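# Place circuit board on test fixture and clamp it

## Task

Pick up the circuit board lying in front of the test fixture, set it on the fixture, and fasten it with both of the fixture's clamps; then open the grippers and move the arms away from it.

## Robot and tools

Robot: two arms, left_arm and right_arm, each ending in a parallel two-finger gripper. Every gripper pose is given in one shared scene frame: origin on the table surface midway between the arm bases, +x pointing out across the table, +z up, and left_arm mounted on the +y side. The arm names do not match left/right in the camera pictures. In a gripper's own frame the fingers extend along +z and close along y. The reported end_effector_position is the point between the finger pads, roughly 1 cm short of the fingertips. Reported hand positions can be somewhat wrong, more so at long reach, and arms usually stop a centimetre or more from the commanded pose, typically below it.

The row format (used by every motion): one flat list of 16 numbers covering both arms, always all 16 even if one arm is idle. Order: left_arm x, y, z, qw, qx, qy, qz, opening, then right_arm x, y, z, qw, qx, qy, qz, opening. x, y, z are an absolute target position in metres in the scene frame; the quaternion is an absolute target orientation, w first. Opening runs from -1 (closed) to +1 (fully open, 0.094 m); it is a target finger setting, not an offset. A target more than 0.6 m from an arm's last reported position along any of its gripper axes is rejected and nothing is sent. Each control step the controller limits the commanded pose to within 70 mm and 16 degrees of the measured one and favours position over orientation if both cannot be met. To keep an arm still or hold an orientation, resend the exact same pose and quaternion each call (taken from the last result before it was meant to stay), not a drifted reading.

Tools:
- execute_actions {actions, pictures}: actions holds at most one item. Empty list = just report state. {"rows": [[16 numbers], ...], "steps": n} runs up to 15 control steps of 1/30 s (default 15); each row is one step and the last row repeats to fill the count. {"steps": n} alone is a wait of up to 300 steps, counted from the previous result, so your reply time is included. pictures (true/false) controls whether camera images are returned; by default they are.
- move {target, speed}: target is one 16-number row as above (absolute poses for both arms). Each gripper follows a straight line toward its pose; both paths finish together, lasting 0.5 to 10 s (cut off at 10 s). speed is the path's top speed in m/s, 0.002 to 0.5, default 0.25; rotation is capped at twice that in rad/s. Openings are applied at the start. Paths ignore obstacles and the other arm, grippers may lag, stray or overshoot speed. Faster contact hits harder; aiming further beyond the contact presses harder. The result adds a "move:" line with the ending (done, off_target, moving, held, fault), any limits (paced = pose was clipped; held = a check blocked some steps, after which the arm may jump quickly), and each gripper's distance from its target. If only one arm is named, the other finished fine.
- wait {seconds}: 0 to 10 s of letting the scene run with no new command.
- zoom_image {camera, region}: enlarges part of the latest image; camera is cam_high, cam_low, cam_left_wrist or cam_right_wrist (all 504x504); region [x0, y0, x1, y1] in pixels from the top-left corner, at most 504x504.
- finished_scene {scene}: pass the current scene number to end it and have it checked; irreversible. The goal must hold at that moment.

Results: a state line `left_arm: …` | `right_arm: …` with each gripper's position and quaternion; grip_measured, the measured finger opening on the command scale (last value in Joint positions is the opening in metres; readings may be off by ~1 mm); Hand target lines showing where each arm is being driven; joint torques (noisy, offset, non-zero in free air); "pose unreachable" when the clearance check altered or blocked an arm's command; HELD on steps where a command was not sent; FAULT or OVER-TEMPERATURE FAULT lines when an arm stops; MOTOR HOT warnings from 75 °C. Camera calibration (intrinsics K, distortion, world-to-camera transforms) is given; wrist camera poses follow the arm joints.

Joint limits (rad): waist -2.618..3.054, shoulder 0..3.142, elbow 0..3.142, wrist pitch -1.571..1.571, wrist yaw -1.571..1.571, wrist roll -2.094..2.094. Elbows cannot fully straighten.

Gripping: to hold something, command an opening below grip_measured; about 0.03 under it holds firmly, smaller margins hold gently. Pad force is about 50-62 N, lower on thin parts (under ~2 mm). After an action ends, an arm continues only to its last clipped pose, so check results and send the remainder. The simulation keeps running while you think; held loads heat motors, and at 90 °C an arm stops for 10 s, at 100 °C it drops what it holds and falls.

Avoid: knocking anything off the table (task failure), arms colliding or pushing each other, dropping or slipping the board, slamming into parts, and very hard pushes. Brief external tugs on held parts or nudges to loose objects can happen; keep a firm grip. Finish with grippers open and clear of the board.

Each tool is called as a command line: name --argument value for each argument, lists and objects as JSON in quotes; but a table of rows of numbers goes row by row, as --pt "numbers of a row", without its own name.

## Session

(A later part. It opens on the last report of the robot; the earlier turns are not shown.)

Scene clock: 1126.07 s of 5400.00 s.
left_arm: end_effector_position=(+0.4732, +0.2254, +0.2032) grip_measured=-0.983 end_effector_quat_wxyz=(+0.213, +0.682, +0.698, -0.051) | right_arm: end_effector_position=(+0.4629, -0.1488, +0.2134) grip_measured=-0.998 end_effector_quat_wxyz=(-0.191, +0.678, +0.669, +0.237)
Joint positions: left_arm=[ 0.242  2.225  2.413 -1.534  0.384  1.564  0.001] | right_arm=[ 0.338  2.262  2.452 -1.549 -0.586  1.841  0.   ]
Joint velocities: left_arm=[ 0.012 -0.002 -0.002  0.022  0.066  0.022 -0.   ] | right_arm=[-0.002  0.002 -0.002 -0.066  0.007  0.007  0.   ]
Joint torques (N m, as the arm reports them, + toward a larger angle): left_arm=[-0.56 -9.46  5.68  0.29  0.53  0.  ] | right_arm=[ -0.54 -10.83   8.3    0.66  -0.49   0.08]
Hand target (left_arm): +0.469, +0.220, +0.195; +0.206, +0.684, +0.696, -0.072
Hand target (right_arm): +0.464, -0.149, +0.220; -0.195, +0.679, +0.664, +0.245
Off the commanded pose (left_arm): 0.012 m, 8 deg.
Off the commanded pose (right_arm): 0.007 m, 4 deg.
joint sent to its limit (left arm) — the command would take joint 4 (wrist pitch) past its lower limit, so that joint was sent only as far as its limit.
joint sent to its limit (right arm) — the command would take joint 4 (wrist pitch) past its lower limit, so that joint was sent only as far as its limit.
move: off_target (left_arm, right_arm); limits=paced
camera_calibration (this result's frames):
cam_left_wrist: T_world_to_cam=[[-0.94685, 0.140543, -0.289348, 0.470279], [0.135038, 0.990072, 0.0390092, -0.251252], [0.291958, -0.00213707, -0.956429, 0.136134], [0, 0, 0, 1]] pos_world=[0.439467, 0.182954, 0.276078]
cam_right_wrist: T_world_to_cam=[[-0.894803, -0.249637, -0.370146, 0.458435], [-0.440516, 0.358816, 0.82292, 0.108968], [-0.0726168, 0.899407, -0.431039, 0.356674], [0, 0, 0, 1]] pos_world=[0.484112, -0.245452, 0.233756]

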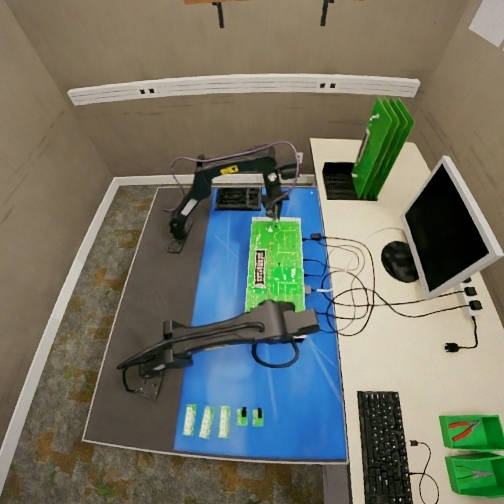

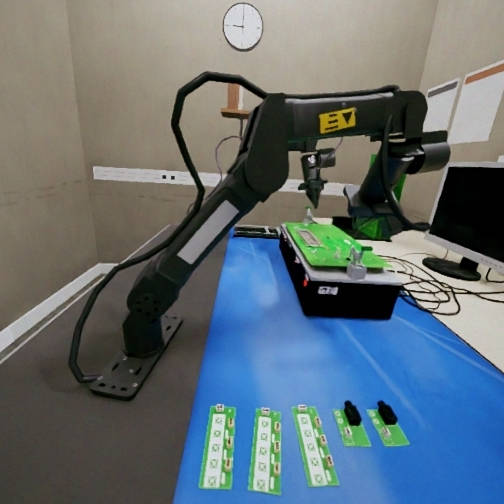

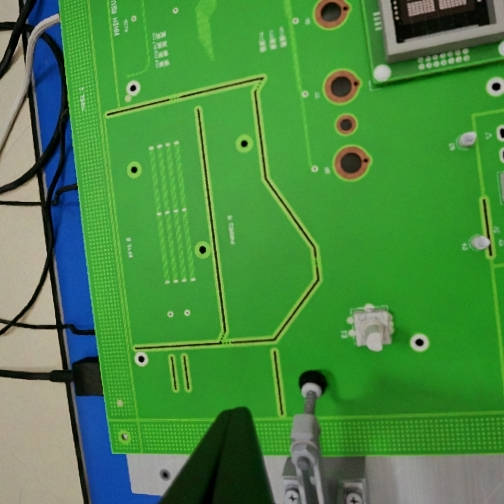

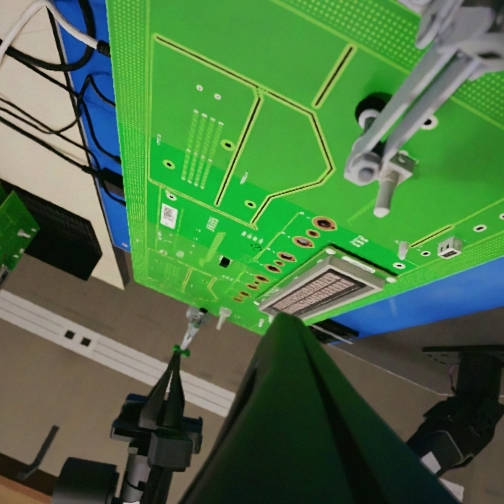

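move --target '[0.467,0.25,0.235,0.17,0.686,0.686,-0.1,-1,0.462,-0.18,0.235,-0.212,0.674,0.674,0.212,-1]' --speed 0.1

move --target '[0.467,0.345,0.22,0.17,0.686,0.686,-0.1,-1,0.462,-0.27,0.22,-0.212,0.674,0.674,0.212,-1]' --speed 0.1

move --target '[0.465,0.34,0.145,0.17,0.686,0.686,-0.1,-1,0.462,-0.262,0.15,-0.212,0.674,0.674,0.212,-1]' --speed 0.06

move --target '[0.465,0.22,0.155,0.17,0.686,0.686,-0.1,-1,0.462,-0.15,0.17,-0.212,0.674,0.674,0.212,-1]' --speed 0.03

Scene clock: 1134.83 s of 5400.00 s.
left_arm: end_effector_position=(+0.4709, +0.2511, +0.2222) grip_measured=-0.983 end_effector_quat_wxyz=(+0.234, +0.671, +0.703, -0.032) | right_arm: end_effector_position=(+0.4681, -0.1788, +0.2307) grip_measured=-0.998 end_effector_quat_wxyz=(-0.177, +0.684, +0.658, +0.262)
Joint positions: left_arm=[ 0.305  2.185  2.413 -1.535  0.402  1.592  0.001] | right_arm=[ 0.267  2.217  2.438 -1.55  -0.603  1.806  0.   ]
Joint velocities: left_arm=[-0.007 -0.012 -0.002 -0.007  0.007  0.007  0.   ] | right_arm=[-0.017  0.007 -0.007  0.007 -0.037 -0.066  0.   ]
Joint torques (N m, as the arm reports them, + toward a larger angle): left_arm=[  0.46 -11.16   7.06   0.39   0.46   0.  ] | right_arm=[ -0.45 -12.33   4.5    0.72  -0.49  -0.04]
Hand target (left_arm): +0.466, +0.250, +0.234; +0.244, +0.671, +0.699, -0.031
Hand target (right_arm): +0.462, -0.180, +0.235; -0.184, +0.682, +0.657, +0.263
Off the commanded pose (left_arm): 0.013 m, 11 deg.
Off the commanded pose (right_arm): 0.008 m, 7 deg.
joint sent to its limit (left arm) — the command would take joint 4 (wrist pitch) past its lower limit, so that joint was sent only as far as its limit.
joint sent to its limit (right arm) — the command would take joint 4 (wrist pitch) past its lower limit, so that joint was sent only as far as its limit.
After step 90, 4.50 s passed at rest.
move: off_target (left_arm, right_arm)
camera_calibration (this result's frames):
cam_left_wrist: T_world_to_cam=[[-0.934599, 0.107897, -0.338945, 0.483408], [0.10081, 0.99416, 0.0385036, -0.261896], [0.34112, 0.00181644, -0.940018, 0.12725], [0, 0, 0, 1]] pos_world=[0.434787, 0.207977, 0.29355]
cam_right_wrist: T_world_to_cam=[[-0.885736, -0.207532, -0.415213, 0.475612], [-0.463865, 0.362325, 0.808424, 0.122729], [-0.0173313, 0.908653, -0.417191, 0.364052], [0, 0, 0, 1]] pos_world=[0.484507, -0.27656, 0.250142]

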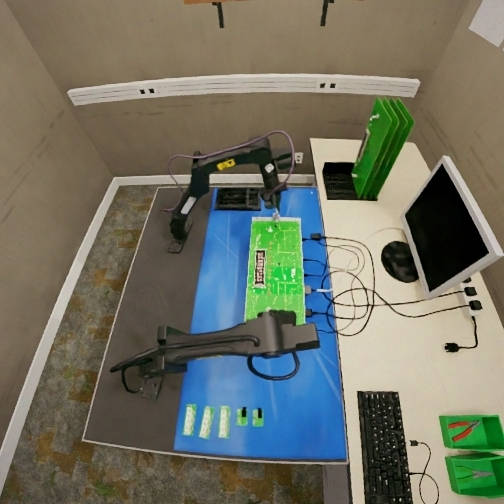

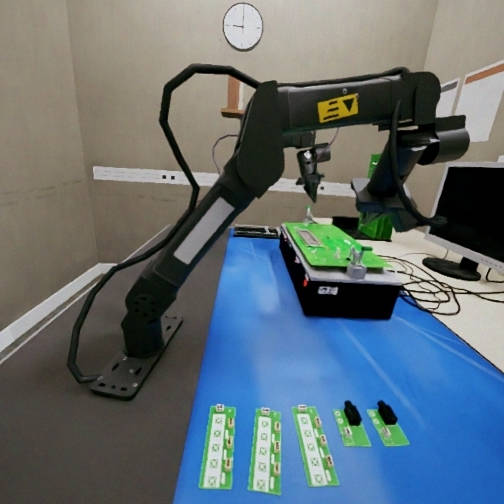

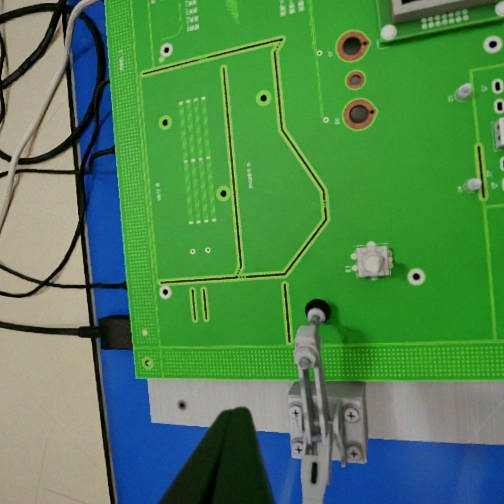

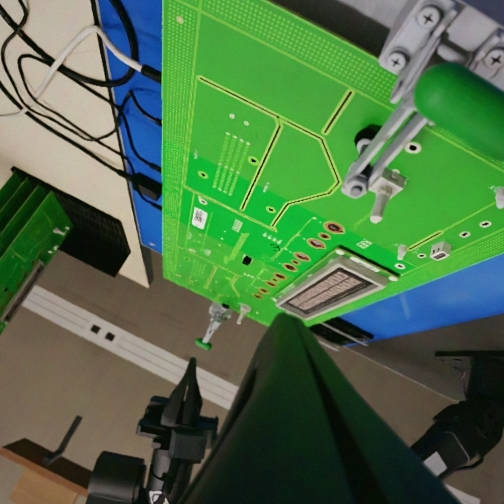

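Scene clock: 1136.23 s of 5400.00 s.
left_arm: end_effector_position=(+0.4636, +0.3467, +0.2234) grip_measured=-0.983 end_effector_quat_wxyz=(+0.243, +0.666, +0.705, +0.013) | right_arm: end_effector_position=(+0.4676, -0.2724, +0.2124) grip_measured=-0.998 end_effector_quat_wxyz=(-0.157, +0.693, +0.651, +0.266)
Joint positions: left_arm=[ 0.519  2.185  2.413 -1.535  0.419  1.792  0.001] | right_arm=[ 0.052  2.162  2.28  -1.552 -0.616  1.583  0.   ]
Joint velocities: left_arm=[ 0.007  0.007  0.007 -0.11  -0.007 -0.007 -0.   ] | right_arm=[ 0.002 -0.002  0.007  0.022  0.007 -0.037  0.001]
Joint torques (N m, as the arm reports them, + toward a larger angle): left_arm=[-0.13 -8.28  7.96  0.38  0.4   0.04] | right_arm=[ -0.02 -12.81   4.62   0.57  -0.46  -0.03]
Hand target (left_arm): +0.465, +0.345, +0.220; +0.244, +0.668, +0.703, +0.002
Hand target (right_arm): +0.460, -0.270, +0.219; -0.161, +0.689, +0.653, +0.271
Off the commanded pose (left_arm): 0.005 m, 16 deg.
Off the commanded pose (right_arm): 0.010 m, 10 deg.
joint sent to its limit (left arm) — the command would take joint 4 (wrist pitch) past its lower limit, so that joint was sent only as far as its limit.
joint sent to its limit (right arm) — the command would take joint 4 (wrist pitch) past its lower limit, so that joint was sent only as far as its limit.
move: off_target (left_arm, right_arm)
camera_calibration (this result's frames):
cam_left_wrist: T_world_to_cam=[[-0.911731, 0.0965183, -0.399288, 0.473487], [0.0646614, 0.993608, 0.0925336, -0.351433], [0.405667, 0.0585473, -0.912144, 0.0748808], [0, 0, 0, 1]] pos_world=[0.424041, 0.299103, 0.289879]
cam_right_wrist: T_world_to_cam=[[-0.882356, -0.186797, -0.43192, 0.455803], [-0.470004, 0.395302, 0.789197, 0.187103], [0.0233194, 0.899357, -0.436593, 0.424131], [0, 0, 0, 1]] pos_world=[0.480229, -0.370265, 0.234382]

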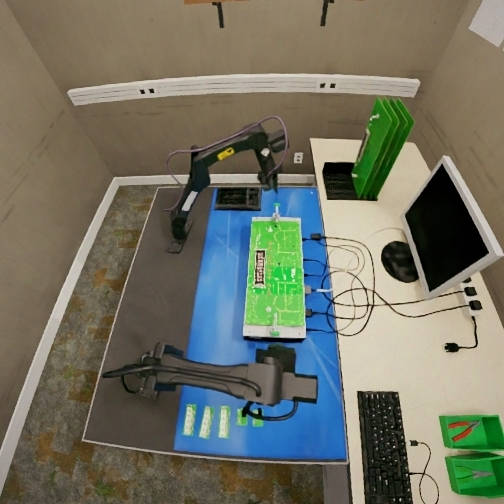

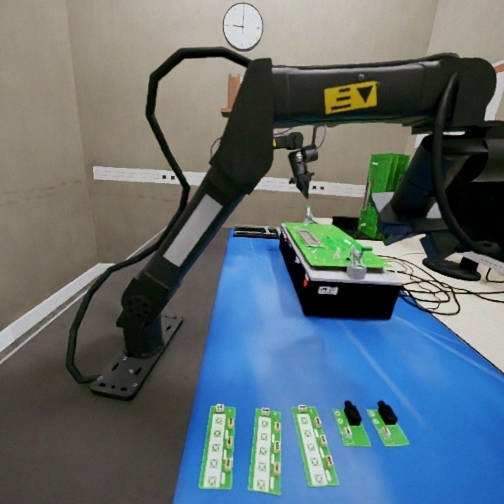

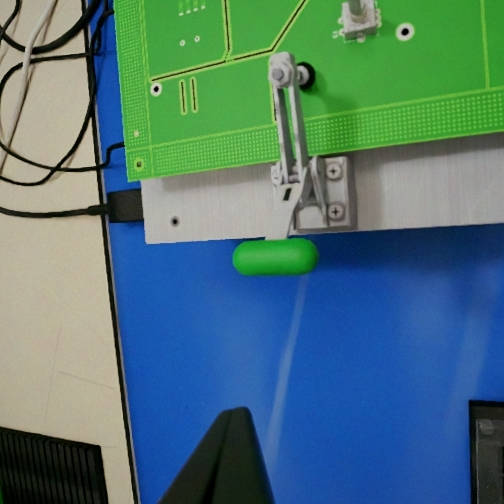

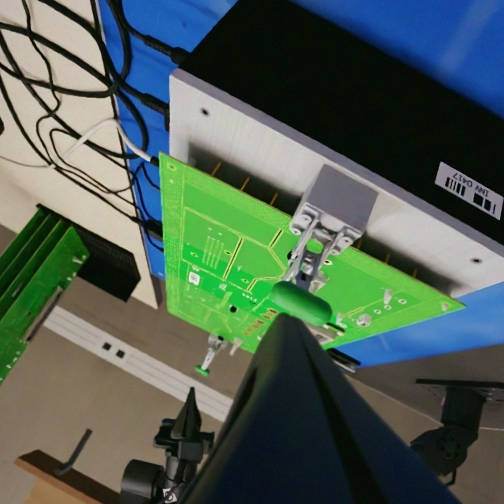

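Scene clock: 1138.87 s of 5400.00 s.
left_arm: end_effector_position=(+0.4700, +0.3454, +0.1576) grip_measured=-0.983 end_effector_quat_wxyz=(+0.204, +0.686, +0.697, -0.046) | right_arm: end_effector_position=(+0.4671, -0.2654, +0.1584) grip_measured=-0.998 end_effector_quat_wxyz=(-0.199, +0.676, +0.673, +0.225)
Joint positions: left_arm=[ 0.508  2.317  2.39  -1.535  0.409  1.858  0.001] | right_arm=[ 0.069  2.265  2.237 -1.552 -0.611  1.496  0.   ]
Joint velocities: left_arm=[-0.002 -0.012 -0.007  0.037 -0.022 -0.037 -0.001] | right_arm=[-0.007 -0.007 -0.012 -0.037 -0.11  -0.007  0.001]
Joint torques (N m, as the arm reports them, + toward a larger angle): left_arm=[-0.78 -9.84  4.72  0.11  0.32  0.01] | right_arm=[  0.47 -10.78   4.82   0.31  -0.26  -0.11]
Hand target (left_arm): +0.464, +0.340, +0.145; +0.193, +0.687, +0.697, -0.071
Hand target (right_arm): +0.461, -0.262, +0.150; -0.211, +0.674, +0.676, +0.211
Off the commanded pose (left_arm): 0.015 m, 7 deg.
Off the commanded pose (right_arm): 0.010 m, 2 deg.
joint sent to its limit (left arm) — the command would take joint 4 (wrist pitch) past its lower limit, so that joint was sent only as far as its limit.
joint sent to its limit (right arm) — the command would take joint 4 (wrist pitch) past its lower limit, so that joint was sent only as far as its limit.
move: off_target (left_arm)
camera_calibration (this result's frames):
cam_left_wrist: T_world_to_cam=[[-0.947601, 0.152218, -0.280861, 0.43218], [0.14173, 0.988239, 0.057408, -0.373266], [0.286296, 0.0145934, -0.95803, 0.0908734], [0, 0, 0, 1]] pos_world=[0.436421, 0.301765, 0.22987]
cam_right_wrist: T_world_to_cam=[[-0.899445, -0.266454, -0.34641, 0.406618], [-0.425855, 0.35623, 0.831714, 0.189052], [-0.0982121, 0.895602, -0.43388, 0.449581], [0, 0, 0, 1]] pos_world=[0.490393, -0.361646, 0.178684]

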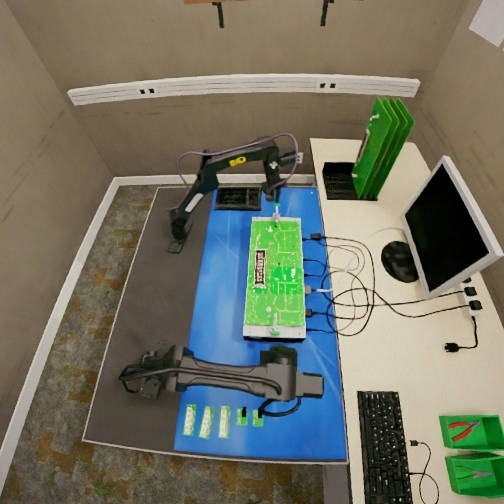

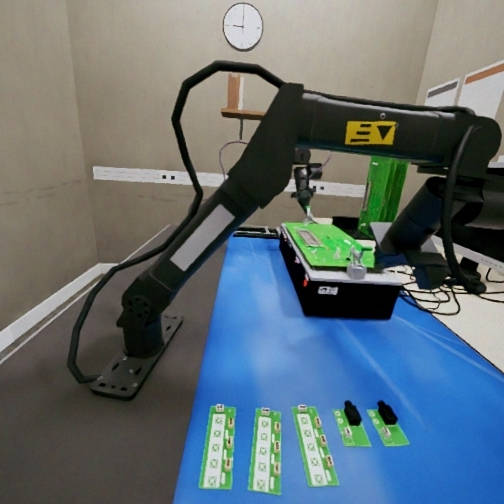

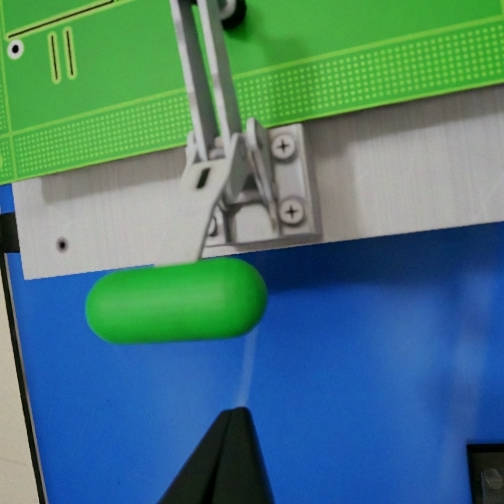

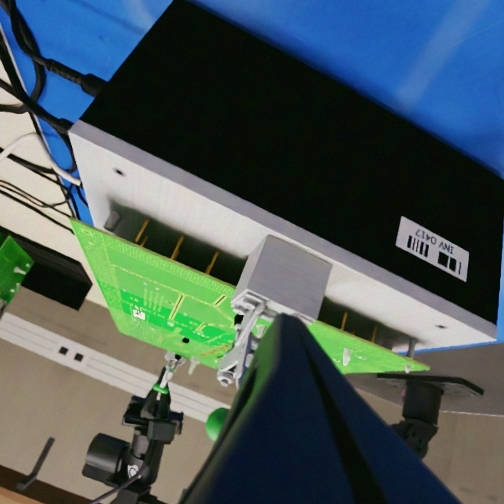

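Scene clock: 1143.27 s of 5400.00 s.
left_arm: end_effector_position=(+0.4701, +0.3239, +0.1494) grip_measured=-0.983 end_effector_quat_wxyz=(+0.104, +0.673, +0.732, +0.002) | right_arm: end_effector_position=(+0.4666, -0.2252, +0.1440) grip_measured=-0.998 end_effector_quat_wxyz=(-0.162, +0.723, +0.653, +0.154)
Joint positions: left_arm=[ 0.373  2.288  2.354 -1.508  0.164  1.667  0.001] | right_arm=[ 0.217  2.265  2.237 -1.496 -0.449  1.755  0.   ]
Joint velocities: left_arm=[ 0.012 -0.007 -0.012 -0.066  0.066  0.007  0.001] | right_arm=[ 0.007 -0.007 -0.027 -0.037  0.022 -0.051 -0.001]
Joint torques (N m, as the arm reports them, + toward a larger angle): left_arm=[ -9.63 -11.45   5.37   0.03   2.52  -0.28] | right_arm=[  6.53 -12.78   8.2    0.76  -1.91   0.26]
Hand target (left_arm): +0.463, +0.242, +0.158; +0.168, +0.691, +0.696, -0.093
Hand target (right_arm): +0.457, -0.156, +0.171; -0.213, +0.674, +0.676, +0.208
Off the commanded pose (left_arm): 0.104 m, 15 deg; position clipped at the last step of the last action.
Off the commanded pose (right_arm): 0.080 m, 11 deg.
joint sent to its limit (left arm) — the command would take joint 4 (wrist pitch) past its lower limit, so that joint was sent only as far as its limit.
move: off_target (left_arm, right_arm); limits=paced
camera_calibration (this result's frames):
cam_left_wrist: T_world_to_cam=[[-0.978267, 0.123072, -0.166872, 0.440028], [0.0791876, 0.965547, 0.247887, -0.343298], [0.19163, 0.229286, -0.954309, 0.0577375], [0, 0, 0, 1]] pos_world=[0.446586, 0.264077, 0.213627]
cam_right_wrist: T_world_to_cam=[[-0.941615, -0.239269, -0.236878, 0.421893], [-0.329773, 0.513517, 0.79218, 0.18274], [-0.067903, 0.824045, -0.56244, 0.395556], [0, 0, 0, 1]] pos_world=[0.484383, -0.31885, 0.177651]

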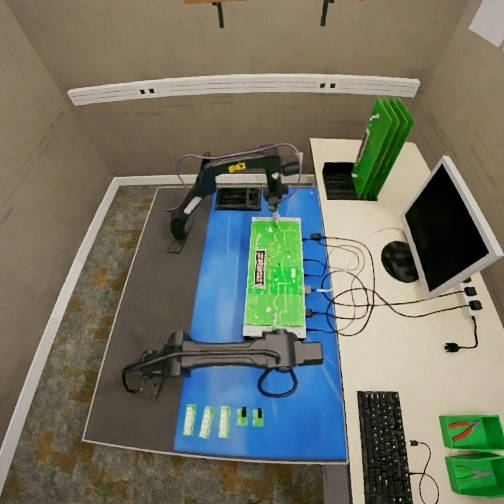

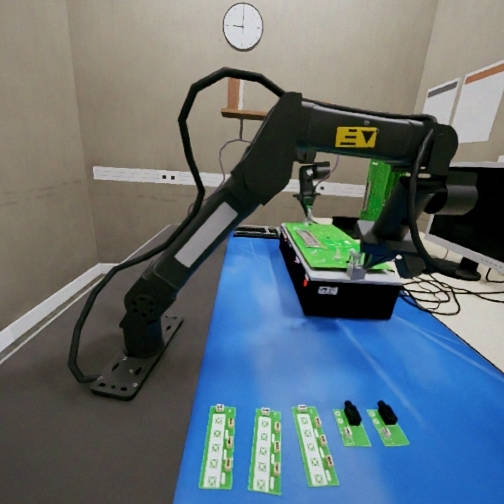

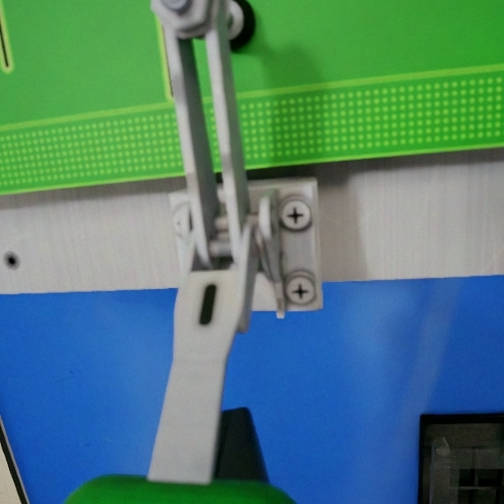

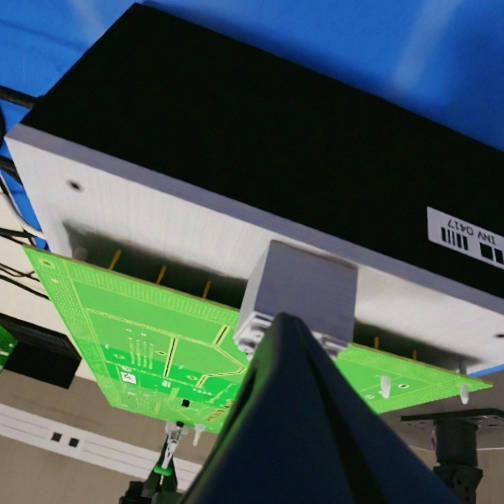

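move --target '[0.465,0.27,0.20,0.17,0.686,0.686,-0.1,-1,0.462,-0.26,0.162,-0.212,0.674,0.674,0.212,-1]' --speed 0.04

move --target '[0.465,0.34,0.17,0.17,0.686,0.686,-0.1,-1,0.462,-0.15,0.175,-0.212,0.674,0.674,0.212,-1]' --speed 0.03

Scene clock: 1156.23 s of 5400.00 s.
left_arm: end_effector_position=(+0.4719, +0.3163, +0.1798) grip_measured=-0.983 end_effector_quat_wxyz=(+0.153, +0.675, +0.722, +0.007) | right_arm: end_effector_position=(+0.4657, -0.2592, +0.1565) grip_measured=-0.998 end_effector_quat_wxyz=(-0.198, +0.679, +0.674, +0.215)
Joint positions: left_arm=[ 0.385  2.247  2.389 -1.521  0.241  1.682  0.001] | right_arm=[ 0.089  2.265  2.237 -1.55  -0.593  1.52   0.   ]
Joint velocities: left_arm=[ 0.027  0.012 -0.002  0.037 -0.037 -0.007 -0.002] | right_arm=[ 0.007  0.002  0.007 -0.022  0.051 -0.051  0.   ]
Joint torques (N m, as the arm reports them, + toward a larger angle): left_arm=[ -3.66 -12.9    5.59   0.18   1.81  -0.03] | right_arm=[ -0.53 -12.62   5.27   0.3   -0.45  -0.09]
Hand target (left_arm): +0.465, +0.272, +0.201; +0.211, +0.684, +0.697, -0.044
Hand target (right_arm): +0.461, -0.260, +0.161; -0.205, +0.677, +0.672, +0.220
Off the commanded pose (left_arm): 0.051 m, 13 deg.
Off the commanded pose (right_arm): 0.007 m, 2 deg.
joint sent to its limit (left arm) — the command would take joint 4 (wrist pitch) past its lower limit, so that joint was sent only as far as its limit.
joint sent to its limit (right arm) — the command would take joint 4 (wrist pitch) past its lower limit, so that joint was sent only as far as its limit.
After step 90, 6.47 s passed at rest.
move: off_target (left_arm)
camera_calibration (this result's frames):
cam_left_wrist: T_world_to_cam=[[-0.959792, 0.125835, -0.250929, 0.453315], [0.0767089, 0.977447, 0.196759, -0.33696], [0.270029, 0.169599, -0.947798, 0.0688823], [0, 0, 0, 1]] pos_world=[0.442335, 0.260635, 0.245336]
cam_right_wrist: T_world_to_cam=[[-0.903911, -0.272913, -0.329337, 0.404081], [-0.414696, 0.370631, 0.831059, 0.186424], [-0.104745, 0.887779, -0.448193, 0.446356], [0, 0, 0, 1]] pos_world=[0.489316, -0.355081, 0.178203]

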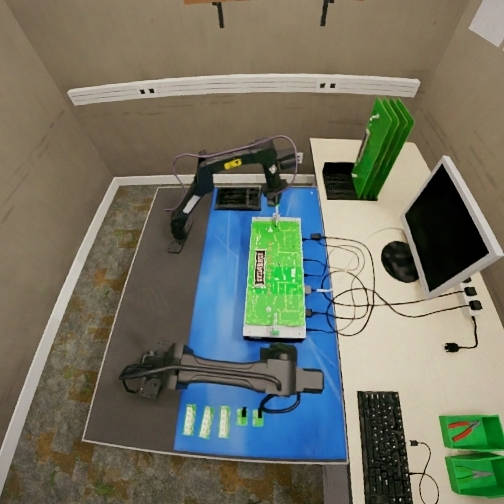

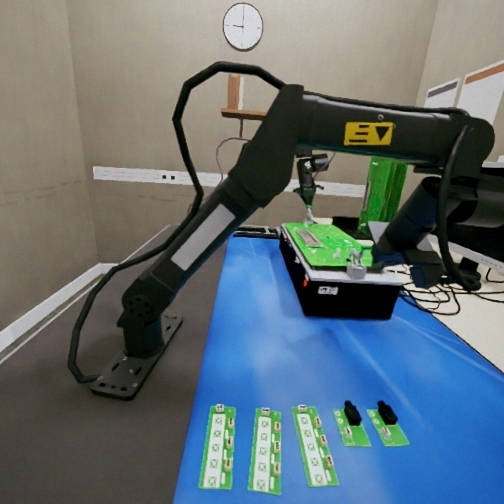

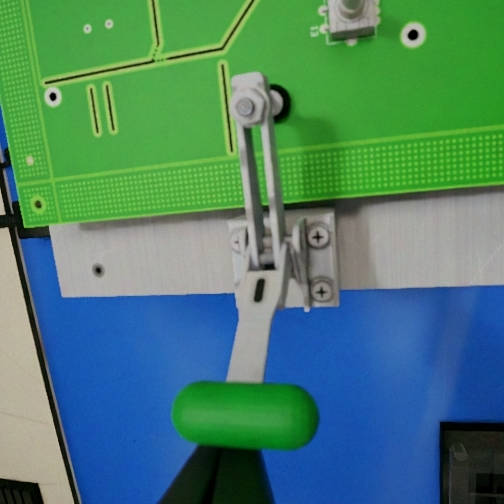

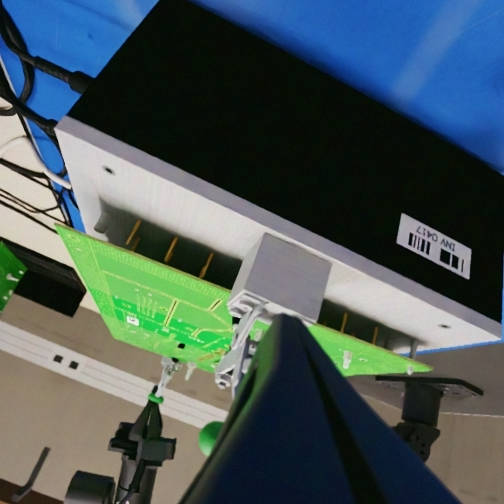

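Scene clock: 1160.33 s of 5400.00 s.
left_arm: end_effector_position=(+0.4704, +0.3417, +0.1829) grip_measured=-0.983 end_effector_quat_wxyz=(+0.213, +0.685, +0.696, -0.019) | right_arm: end_effector_position=(+0.4641, -0.2126, +0.1508) grip_measured=-0.998 end_effector_quat_wxyz=(-0.164, +0.718, +0.659, +0.156)
Joint positions: left_arm=[ 0.496  2.268  2.405 -1.534  0.397  1.834  0.001] | right_arm=[ 0.245  2.265  2.263 -1.512 -0.452  1.768  0.   ]
Joint velocities: left_arm=[-0.007 -0.007  0.002  0.051 -0.051 -0.037  0.   ] | right_arm=[ 0.012 -0.017  0.007 -0.022  0.037  0.022  0.001]
Joint torques (N m, as the arm reports them, + toward a larger angle): left_arm=[ 0.69 -9.57  4.7   0.24  0.48  0.  ] | right_arm=[  5.07 -11.94   8.75   0.74  -1.79   0.07]
Hand target (left_arm): +0.464, +0.340, +0.170; +0.207, +0.682, +0.700, -0.048
Hand target (right_arm): +0.458, -0.155, +0.176; -0.211, +0.674, +0.676, +0.210
Off the commanded pose (left_arm): 0.014 m, 11 deg.
Off the commanded pose (right_arm): 0.067 m, 10 deg.
joint sent to its limit (left arm) — the command would take joint 4 (wrist pitch) past its lower limit, so that joint was sent only as far as its limit.
move: off_target (left_arm, right_arm)
camera_calibration (this result's frames):
cam_left_wrist: T_world_to_cam=[[-0.933982, 0.148935, -0.324801, 0.442951], [0.126463, 0.987938, 0.0893609, -0.369689], [0.334193, 0.0423861, -0.941551, 0.0800233], [0, 0, 0, 1]] pos_world=[0.433717, 0.295867, 0.252253]
cam_right_wrist: T_world_to_cam=[[-0.93687, -0.252912, -0.241474, 0.419827], [-0.340705, 0.504797, 0.793158, 0.173157], [-0.0787039, 0.825358, -0.559098, 0.393554], [0, 0, 0, 1]] pos_world=[0.483293, -0.306052, 0.184071]

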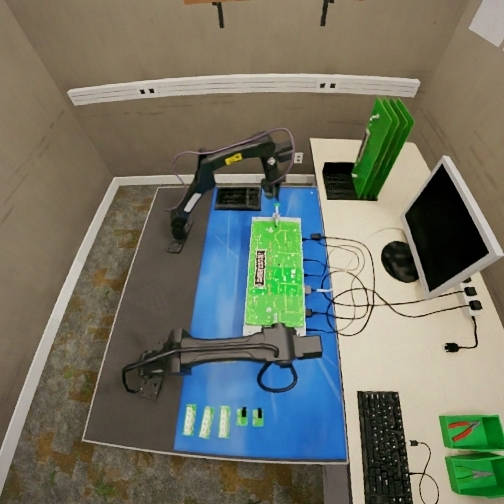

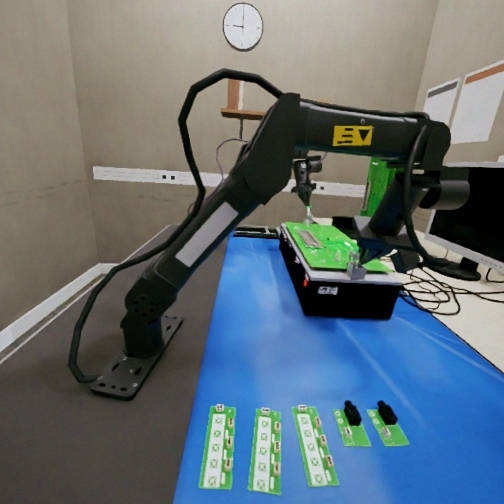

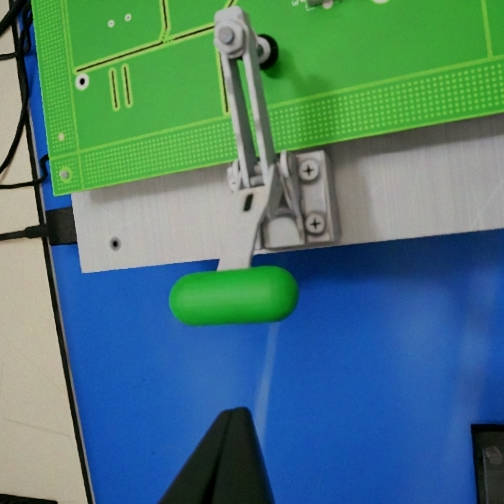

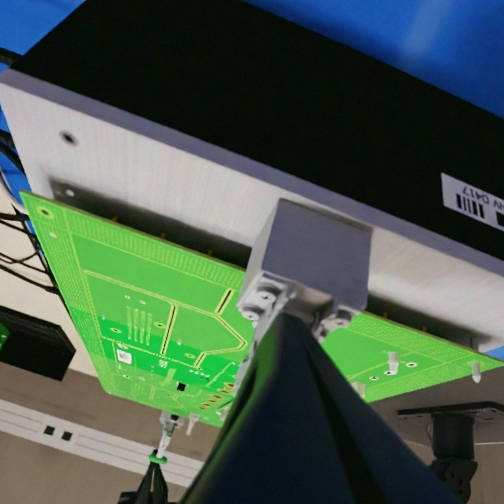

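move --target '[0.465,0.34,0.19,0.17,0.686,0.686,-0.1,-1,0.462,-0.28,0.18,-0.1,0.70,0.70,0.1,-1]' --speed 0.05

Scene clock: 1176.17 s of 5400.00 s.
left_arm: end_effector_position=(+0.4706, +0.3410, +0.1832) grip_measured=-0.983 end_effector_quat_wxyz=(+0.215, +0.684, +0.696, -0.020) | right_arm: end_effector_position=(+0.4646, -0.2746, +0.1707) grip_measured=-0.998 end_effector_quat_wxyz=(-0.078, +0.706, +0.691, +0.138)
Joint positions: left_arm=[ 0.496  2.268  2.405 -1.534  0.402  1.831  0.001] | right_arm=[ 0.16   2.202  2.276 -1.55  -0.304  1.621  0.   ]
Joint velocities: left_arm=[ 0.002 -0.017 -0.002 -0.051 -0.022  0.051 -0.001] | right_arm=[-0.017 -0.007  0.002  0.037 -0.007  0.007 -0.   ]
Joint torques (N m, as the arm reports them, + toward a larger angle): left_arm=[  0.81 -11.82   6.03   0.28   0.46  -0.11] | right_arm=[ -0.6  -13.01   6.34   0.49  -0.08  -0.05]
Hand target (left_arm): +0.465, +0.340, +0.189; +0.220, +0.678, +0.701, -0.028
Hand target (right_arm): +0.461, -0.280, +0.180; -0.068, +0.704, +0.693, +0.139
Off the commanded pose (left_arm): 0.009 m, 11 deg.
Off the commanded pose (right_arm): 0.011 m, 5 deg.
joint sent to its limit (left arm) — the command would take joint 4 (wrist pitch) past its lower limit, so that joint was sent only as far as its limit.
joint sent to its limit (right arm) — the command would take joint 4 (wrist pitch) past its lower limit, so that joint was sent only as far as its limit.
After step 90, 10.60 s passed at rest.
move: off_target (left_arm, right_arm)
camera_calibration (this result's frames):
cam_left_wrist: T_world_to_cam=[[-0.934049, 0.14578, -0.326037, 0.444663], [0.124805, 0.988579, 0.0844725, -0.367559], [0.334628, 0.0382105, -0.941575, 0.0815121], [0, 0, 0, 1]] pos_world=[0.433934, 0.295423, 0.252775]
cam_right_wrist: T_world_to_cam=[[-0.897818, -0.331131, -0.290301, 0.378101], [-0.437822, 0.600443, 0.669164, 0.281344], [-0.0472714, 0.727888, -0.684065, 0.4359], [0, 0, 0, 1]] pos_world=[0.48325, -0.361016, 0.219682]

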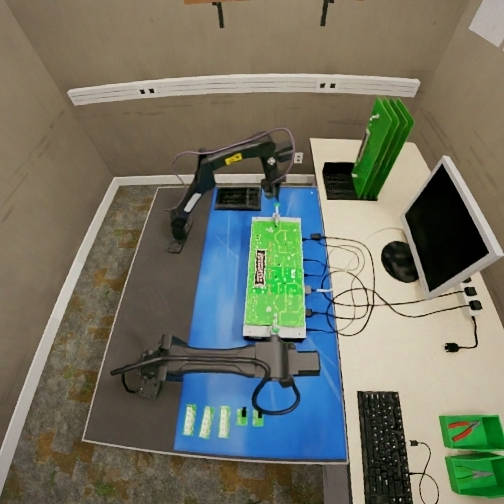

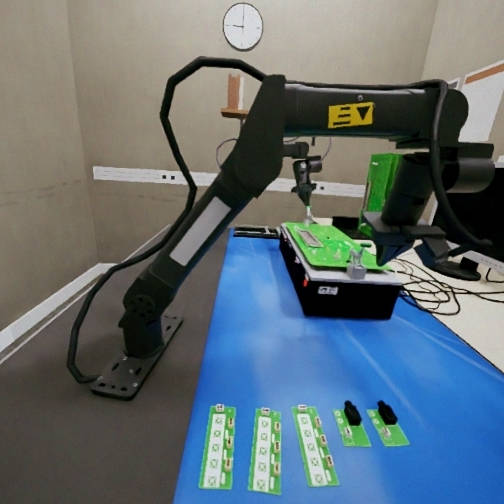

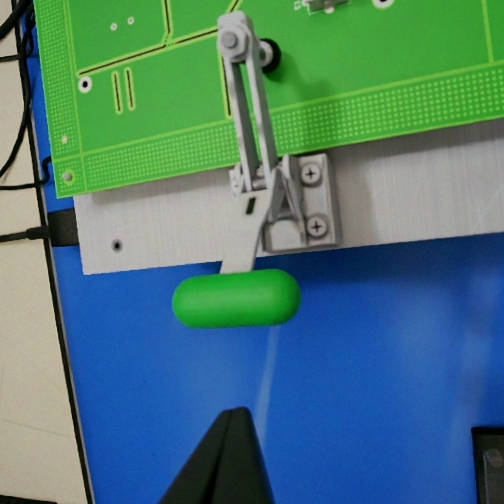

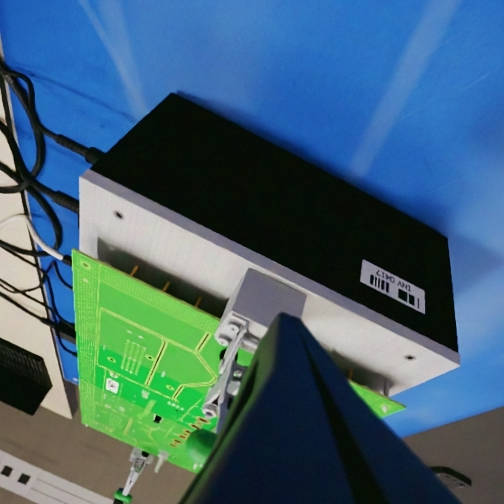

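move --target '[0.462,0.297,0.19,0.1,0.70,0.70,0.09,0.4,0.458,-0.225,0.182,0.05,0.705,0.705,0.05,0.4]' --speed 0.05

move --target '[0.462,0.297,0.186,0.1,0.70,0.70,0.09,-0.7,0.458,-0.225,0.178,0.05,0.705,0.705,0.05,-0.7]' --speed 0.03

move --target '[0.462,0.2,0.27,0.1,0.70,0.70,0.09,-0.7,0.458,-0.13,0.26,0.05,0.705,0.705,0.05,-0.7]' --speed 0.04

Scene clock: 1201.13 s of 5400.00 s.
left_arm: end_effector_position=(+0.4673, +0.2983, +0.1850) grip_measured=+0.398 end_effector_quat_wxyz=(+0.099, +0.703, +0.699, +0.085) | right_arm: end_effector_position=(+0.4579, -0.2246, +0.1713) grip_measured=+0.398 end_effector_quat_wxyz=(+0.041, +0.705, +0.706, +0.050)
Joint positions: left_arm=[ 0.273  2.128  2.22  -1.406  0.044  1.662  0.066] | right_arm=[ 0.403  2.202  2.309 -1.549  0.02   1.824  0.066]
Joint velocities: left_arm=[ 0.002 -0.022 -0.007 -0.037 -0.066 -0.022  0.001] | right_arm=[-0.002  0.017 -0.012 -0.007  0.007 -0.066 -0.   ]
Joint torques (N m, as the arm reports them, + toward a larger angle): left_arm=[ -0.61 -11.89   4.76   0.61   0.03  -0.12] | right_arm=[  0.42 -11.69   8.51   0.51   0.18   0.14]
Hand target (left_arm): +0.463, +0.297, +0.190; +0.099, +0.701, +0.701, +0.088
Hand target (right_arm): +0.459, -0.225, +0.183; +0.055, +0.706, +0.704, +0.057
Off the commanded pose (left_arm): 0.007 m, 1 deg.
Off the commanded pose (right_arm): 0.011 m, 1 deg.
joint sent to its limit (right arm) — the command would take joint 4 (wrist pitch) past its lower limit, so that joint was sent only as far as its limit.
After step 90, 18.47 s passed at rest.
move: off_target (right_arm)
camera_calibration (this result's frames):
cam_left_wrist: T_world_to_cam=[[-0.942915, 0.220573, -0.249517, 0.416014], [0.112359, 0.915993, 0.385139, -0.353275], [0.313507, 0.335118, -0.888487, -0.00262703], [0, 0, 0, 1]] pos_world=[0.432783, 0.232717, 0.237529]
cam_right_wrist: T_world_to_cam=[[-0.884858, -0.410603, -0.22007, 0.352948], [-0.465617, 0.764237, 0.446254, 0.335737], [-0.0150476, 0.49734, -0.867425, 0.364448], [0, 0, 0, 1]] pos_world=[0.474118, -0.292916, 0.243981]

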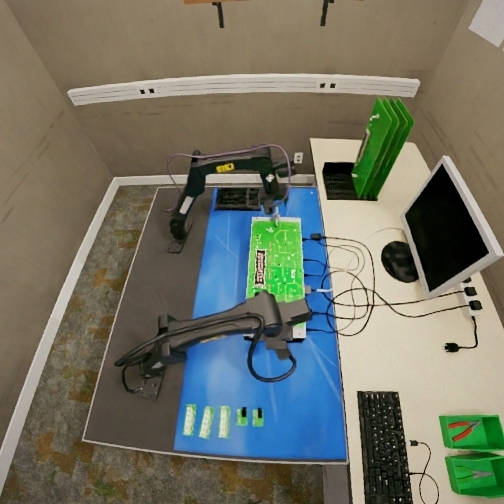

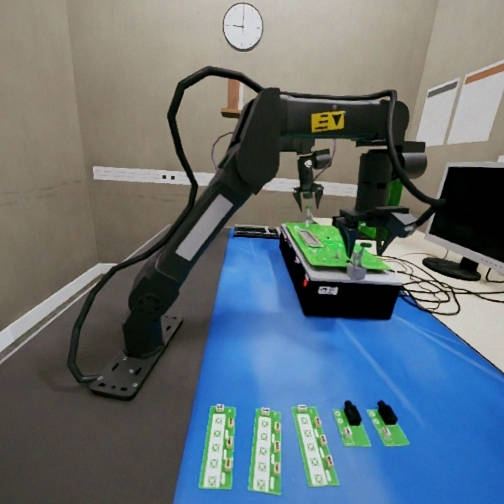

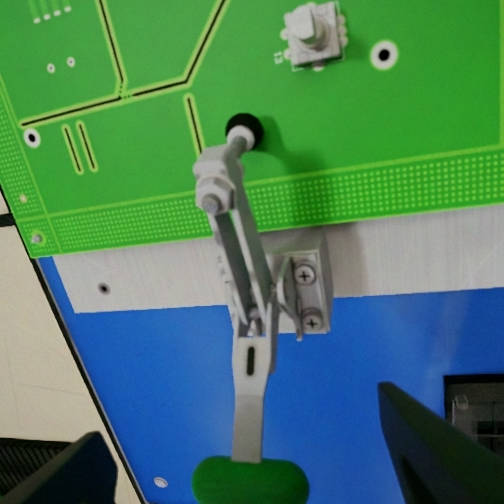

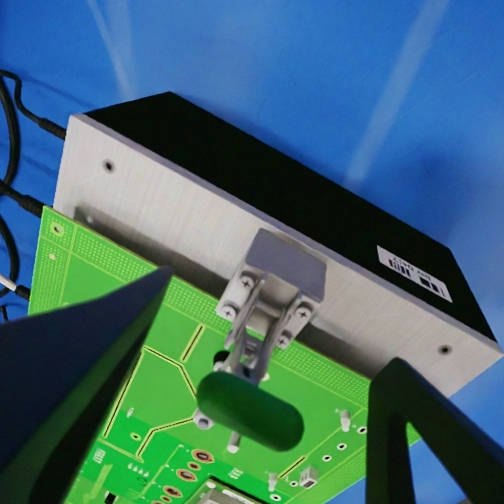

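Scene clock: 1201.83 s of 5400.00 s.
left_arm: end_effector_position=(+0.4667, +0.2991, +0.1839) grip_measured=-0.487 end_effector_quat_wxyz=(+0.101, +0.700, +0.701, +0.090) | right_arm: end_effector_position=(+0.4625, -0.2245, +0.1719) grip_measured=-0.539 end_effector_quat_wxyz=(+0.048, +0.704, +0.706, +0.057)
Joint positions: left_arm=[ 0.273  2.105  2.177 -1.374  0.039  1.656  0.024] | right_arm=[ 0.403  2.202  2.309 -1.531  0.025  1.823  0.022]
Joint velocities: left_arm=[ 0.002  0.002  0.002  0.051 -0.022 -0.022  0.   ] | right_arm=[-0.017 -0.012  0.002 -0.022  0.037  0.037 -0.001]
Joint torques (N m, as the arm reports them, + toward a larger angle): left_arm=[ -0.52 -11.37   4.56   0.6    0.    -0.08] | right_arm=[  0.26 -11.19   7.93   0.39   0.14   0.09]
Hand target (left_arm): +0.462, +0.297, +0.186; +0.100, +0.701, +0.701, +0.090
Hand target (right_arm): +0.458, -0.225, +0.178; +0.051, +0.705, +0.705, +0.052
Off the commanded pose (left_arm): 0.006 m, 0 deg.
Off the commanded pose (right_arm): 0.008 m, 1 deg.
joint sent to its limit (right arm) — the command would take joint 4 (wrist pitch) past its lower limit, so that joint was sent only as far as its limit.
move: done
camera_calibration (this result's frames):
cam_left_wrist: T_world_to_cam=[[-0.941491, 0.214898, -0.259641, 0.417933], [0.101363, 0.915235, 0.389961, -0.349022], [0.321435, 0.340827, -0.883468, -0.0100067], [0, 0, 0, 1]] pos_world=[0.432075, 0.233035, 0.235777]
cam_right_wrist: T_world_to_cam=[[-0.880497, -0.410724, -0.236711, 0.35805], [-0.474051, 0.764319, 0.437141, 0.342994], [0.00137855, 0.497114, -0.867684, 0.357411], [0, 0, 0, 1]] pos_world=[0.477365, -0.292771, 0.244937]

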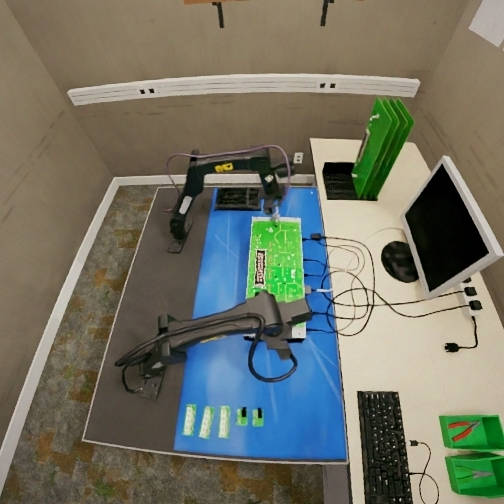

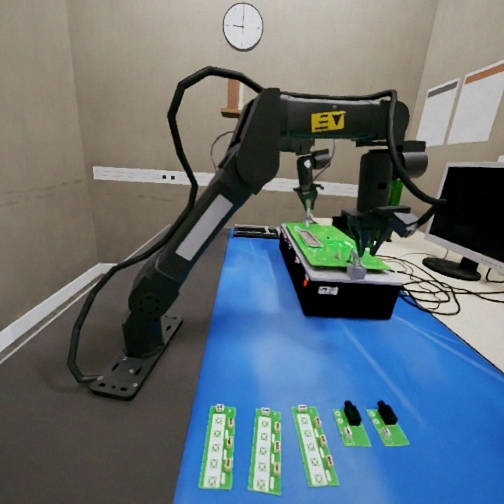

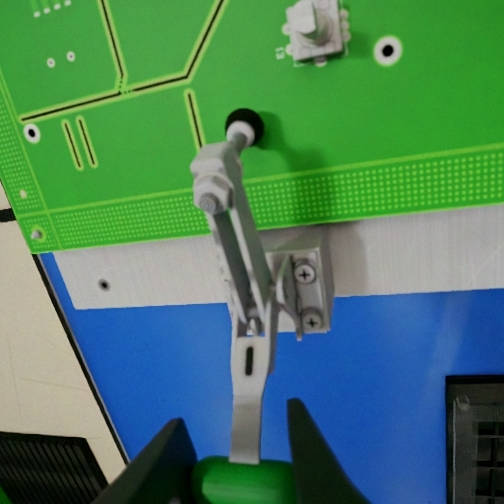

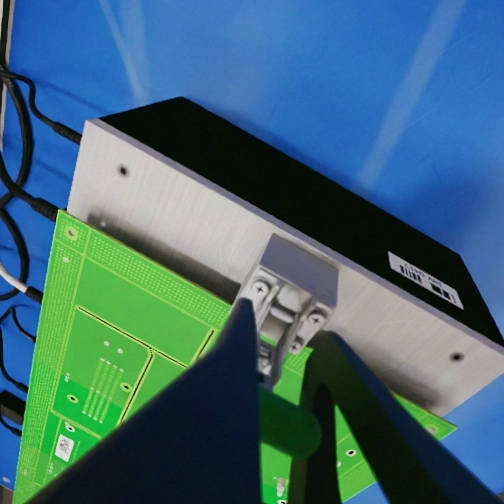

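Scene clock: 1205.37 s of 5400.00 s.
left_arm: end_effector_position=(+0.4668, +0.2759, +0.1968) grip_measured=-0.487 end_effector_quat_wxyz=(+0.023, +0.698, +0.702, +0.137) | right_arm: end_effector_position=(+0.4646, -0.2090, +0.1805) grip_measured=-0.693 end_effector_quat_wxyz=(+0.114, +0.710, +0.694, +0.034)
Joint positions: left_arm=[ 0.142  2.194  2.377 -1.531 -0.171  1.544  0.024] | right_arm=[ 0.494  2.233  2.383 -1.562  0.18   1.927  0.014]
Joint velocities: left_arm=[ 0.002 -0.002  0.007 -0.051 -0.037  0.022  0.001] | right_arm=[ 0.012 -0.017  0.002  0.022  0.007 -0.037 -0.001]
Joint torques (N m, as the arm reports them, + toward a larger angle): left_arm=[ -6.37 -15.69  11.88   0.32   1.53  -0.6 ] | right_arm=[  4.28 -15.93  13.36   0.7   -1.09   0.29]
Hand target (left_arm): +0.461, +0.221, +0.249; +0.129, +0.703, +0.689, +0.121
Hand target (right_arm): +0.454, -0.159, +0.231; +0.092, +0.690, +0.706, +0.131
Off the commanded pose (left_arm): 0.106 m, 10 deg; position clipped at the last step of the last action.
Off the commanded pose (right_arm): 0.112 m, 8 deg; position clipped at the last step of the last action.
joint sent to its limit (left arm) — the command would take joint 4 (wrist pitch) past its lower limit, so that joint was sent only as far as its limit.
joint sent to its limit (right arm) — the command would take joint 4 (wrist pitch) past its lower limit, so that joint was sent only as far as its limit.
move: off_target (left_arm, right_arm); limits=paced
camera_calibration (this result's frames):
cam_left_wrist: T_world_to_cam=[[-0.957265, 0.226617, -0.179689, 0.414735], [0.0968151, 0.836554, 0.539263, -0.33833], [0.272525, 0.498821, -0.822744, -0.0234382], [0, 0, 0, 1]] pos_world=[0.436155, 0.200737, 0.237689]
cam_right_wrist: T_world_to_cam=[[-0.879638, -0.410079, -0.240983, 0.368853], [-0.47009, 0.82673, 0.309085, 0.362719], [0.0724788, 0.385167, -0.919996, 0.310123], [0, 0, 0, 1]] pos_world=[0.47249, -0.268061, 0.262088]

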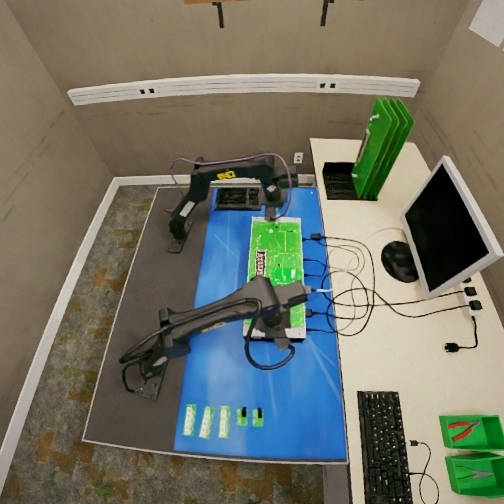

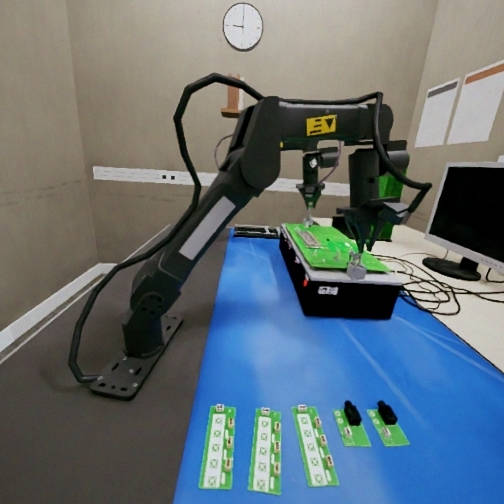

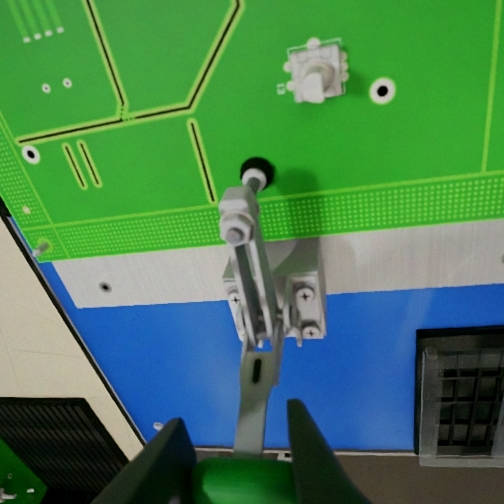

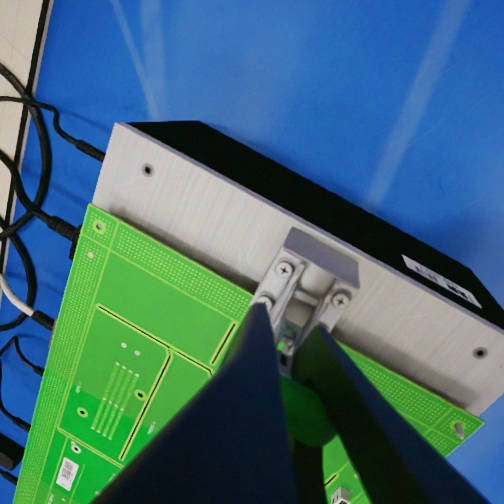

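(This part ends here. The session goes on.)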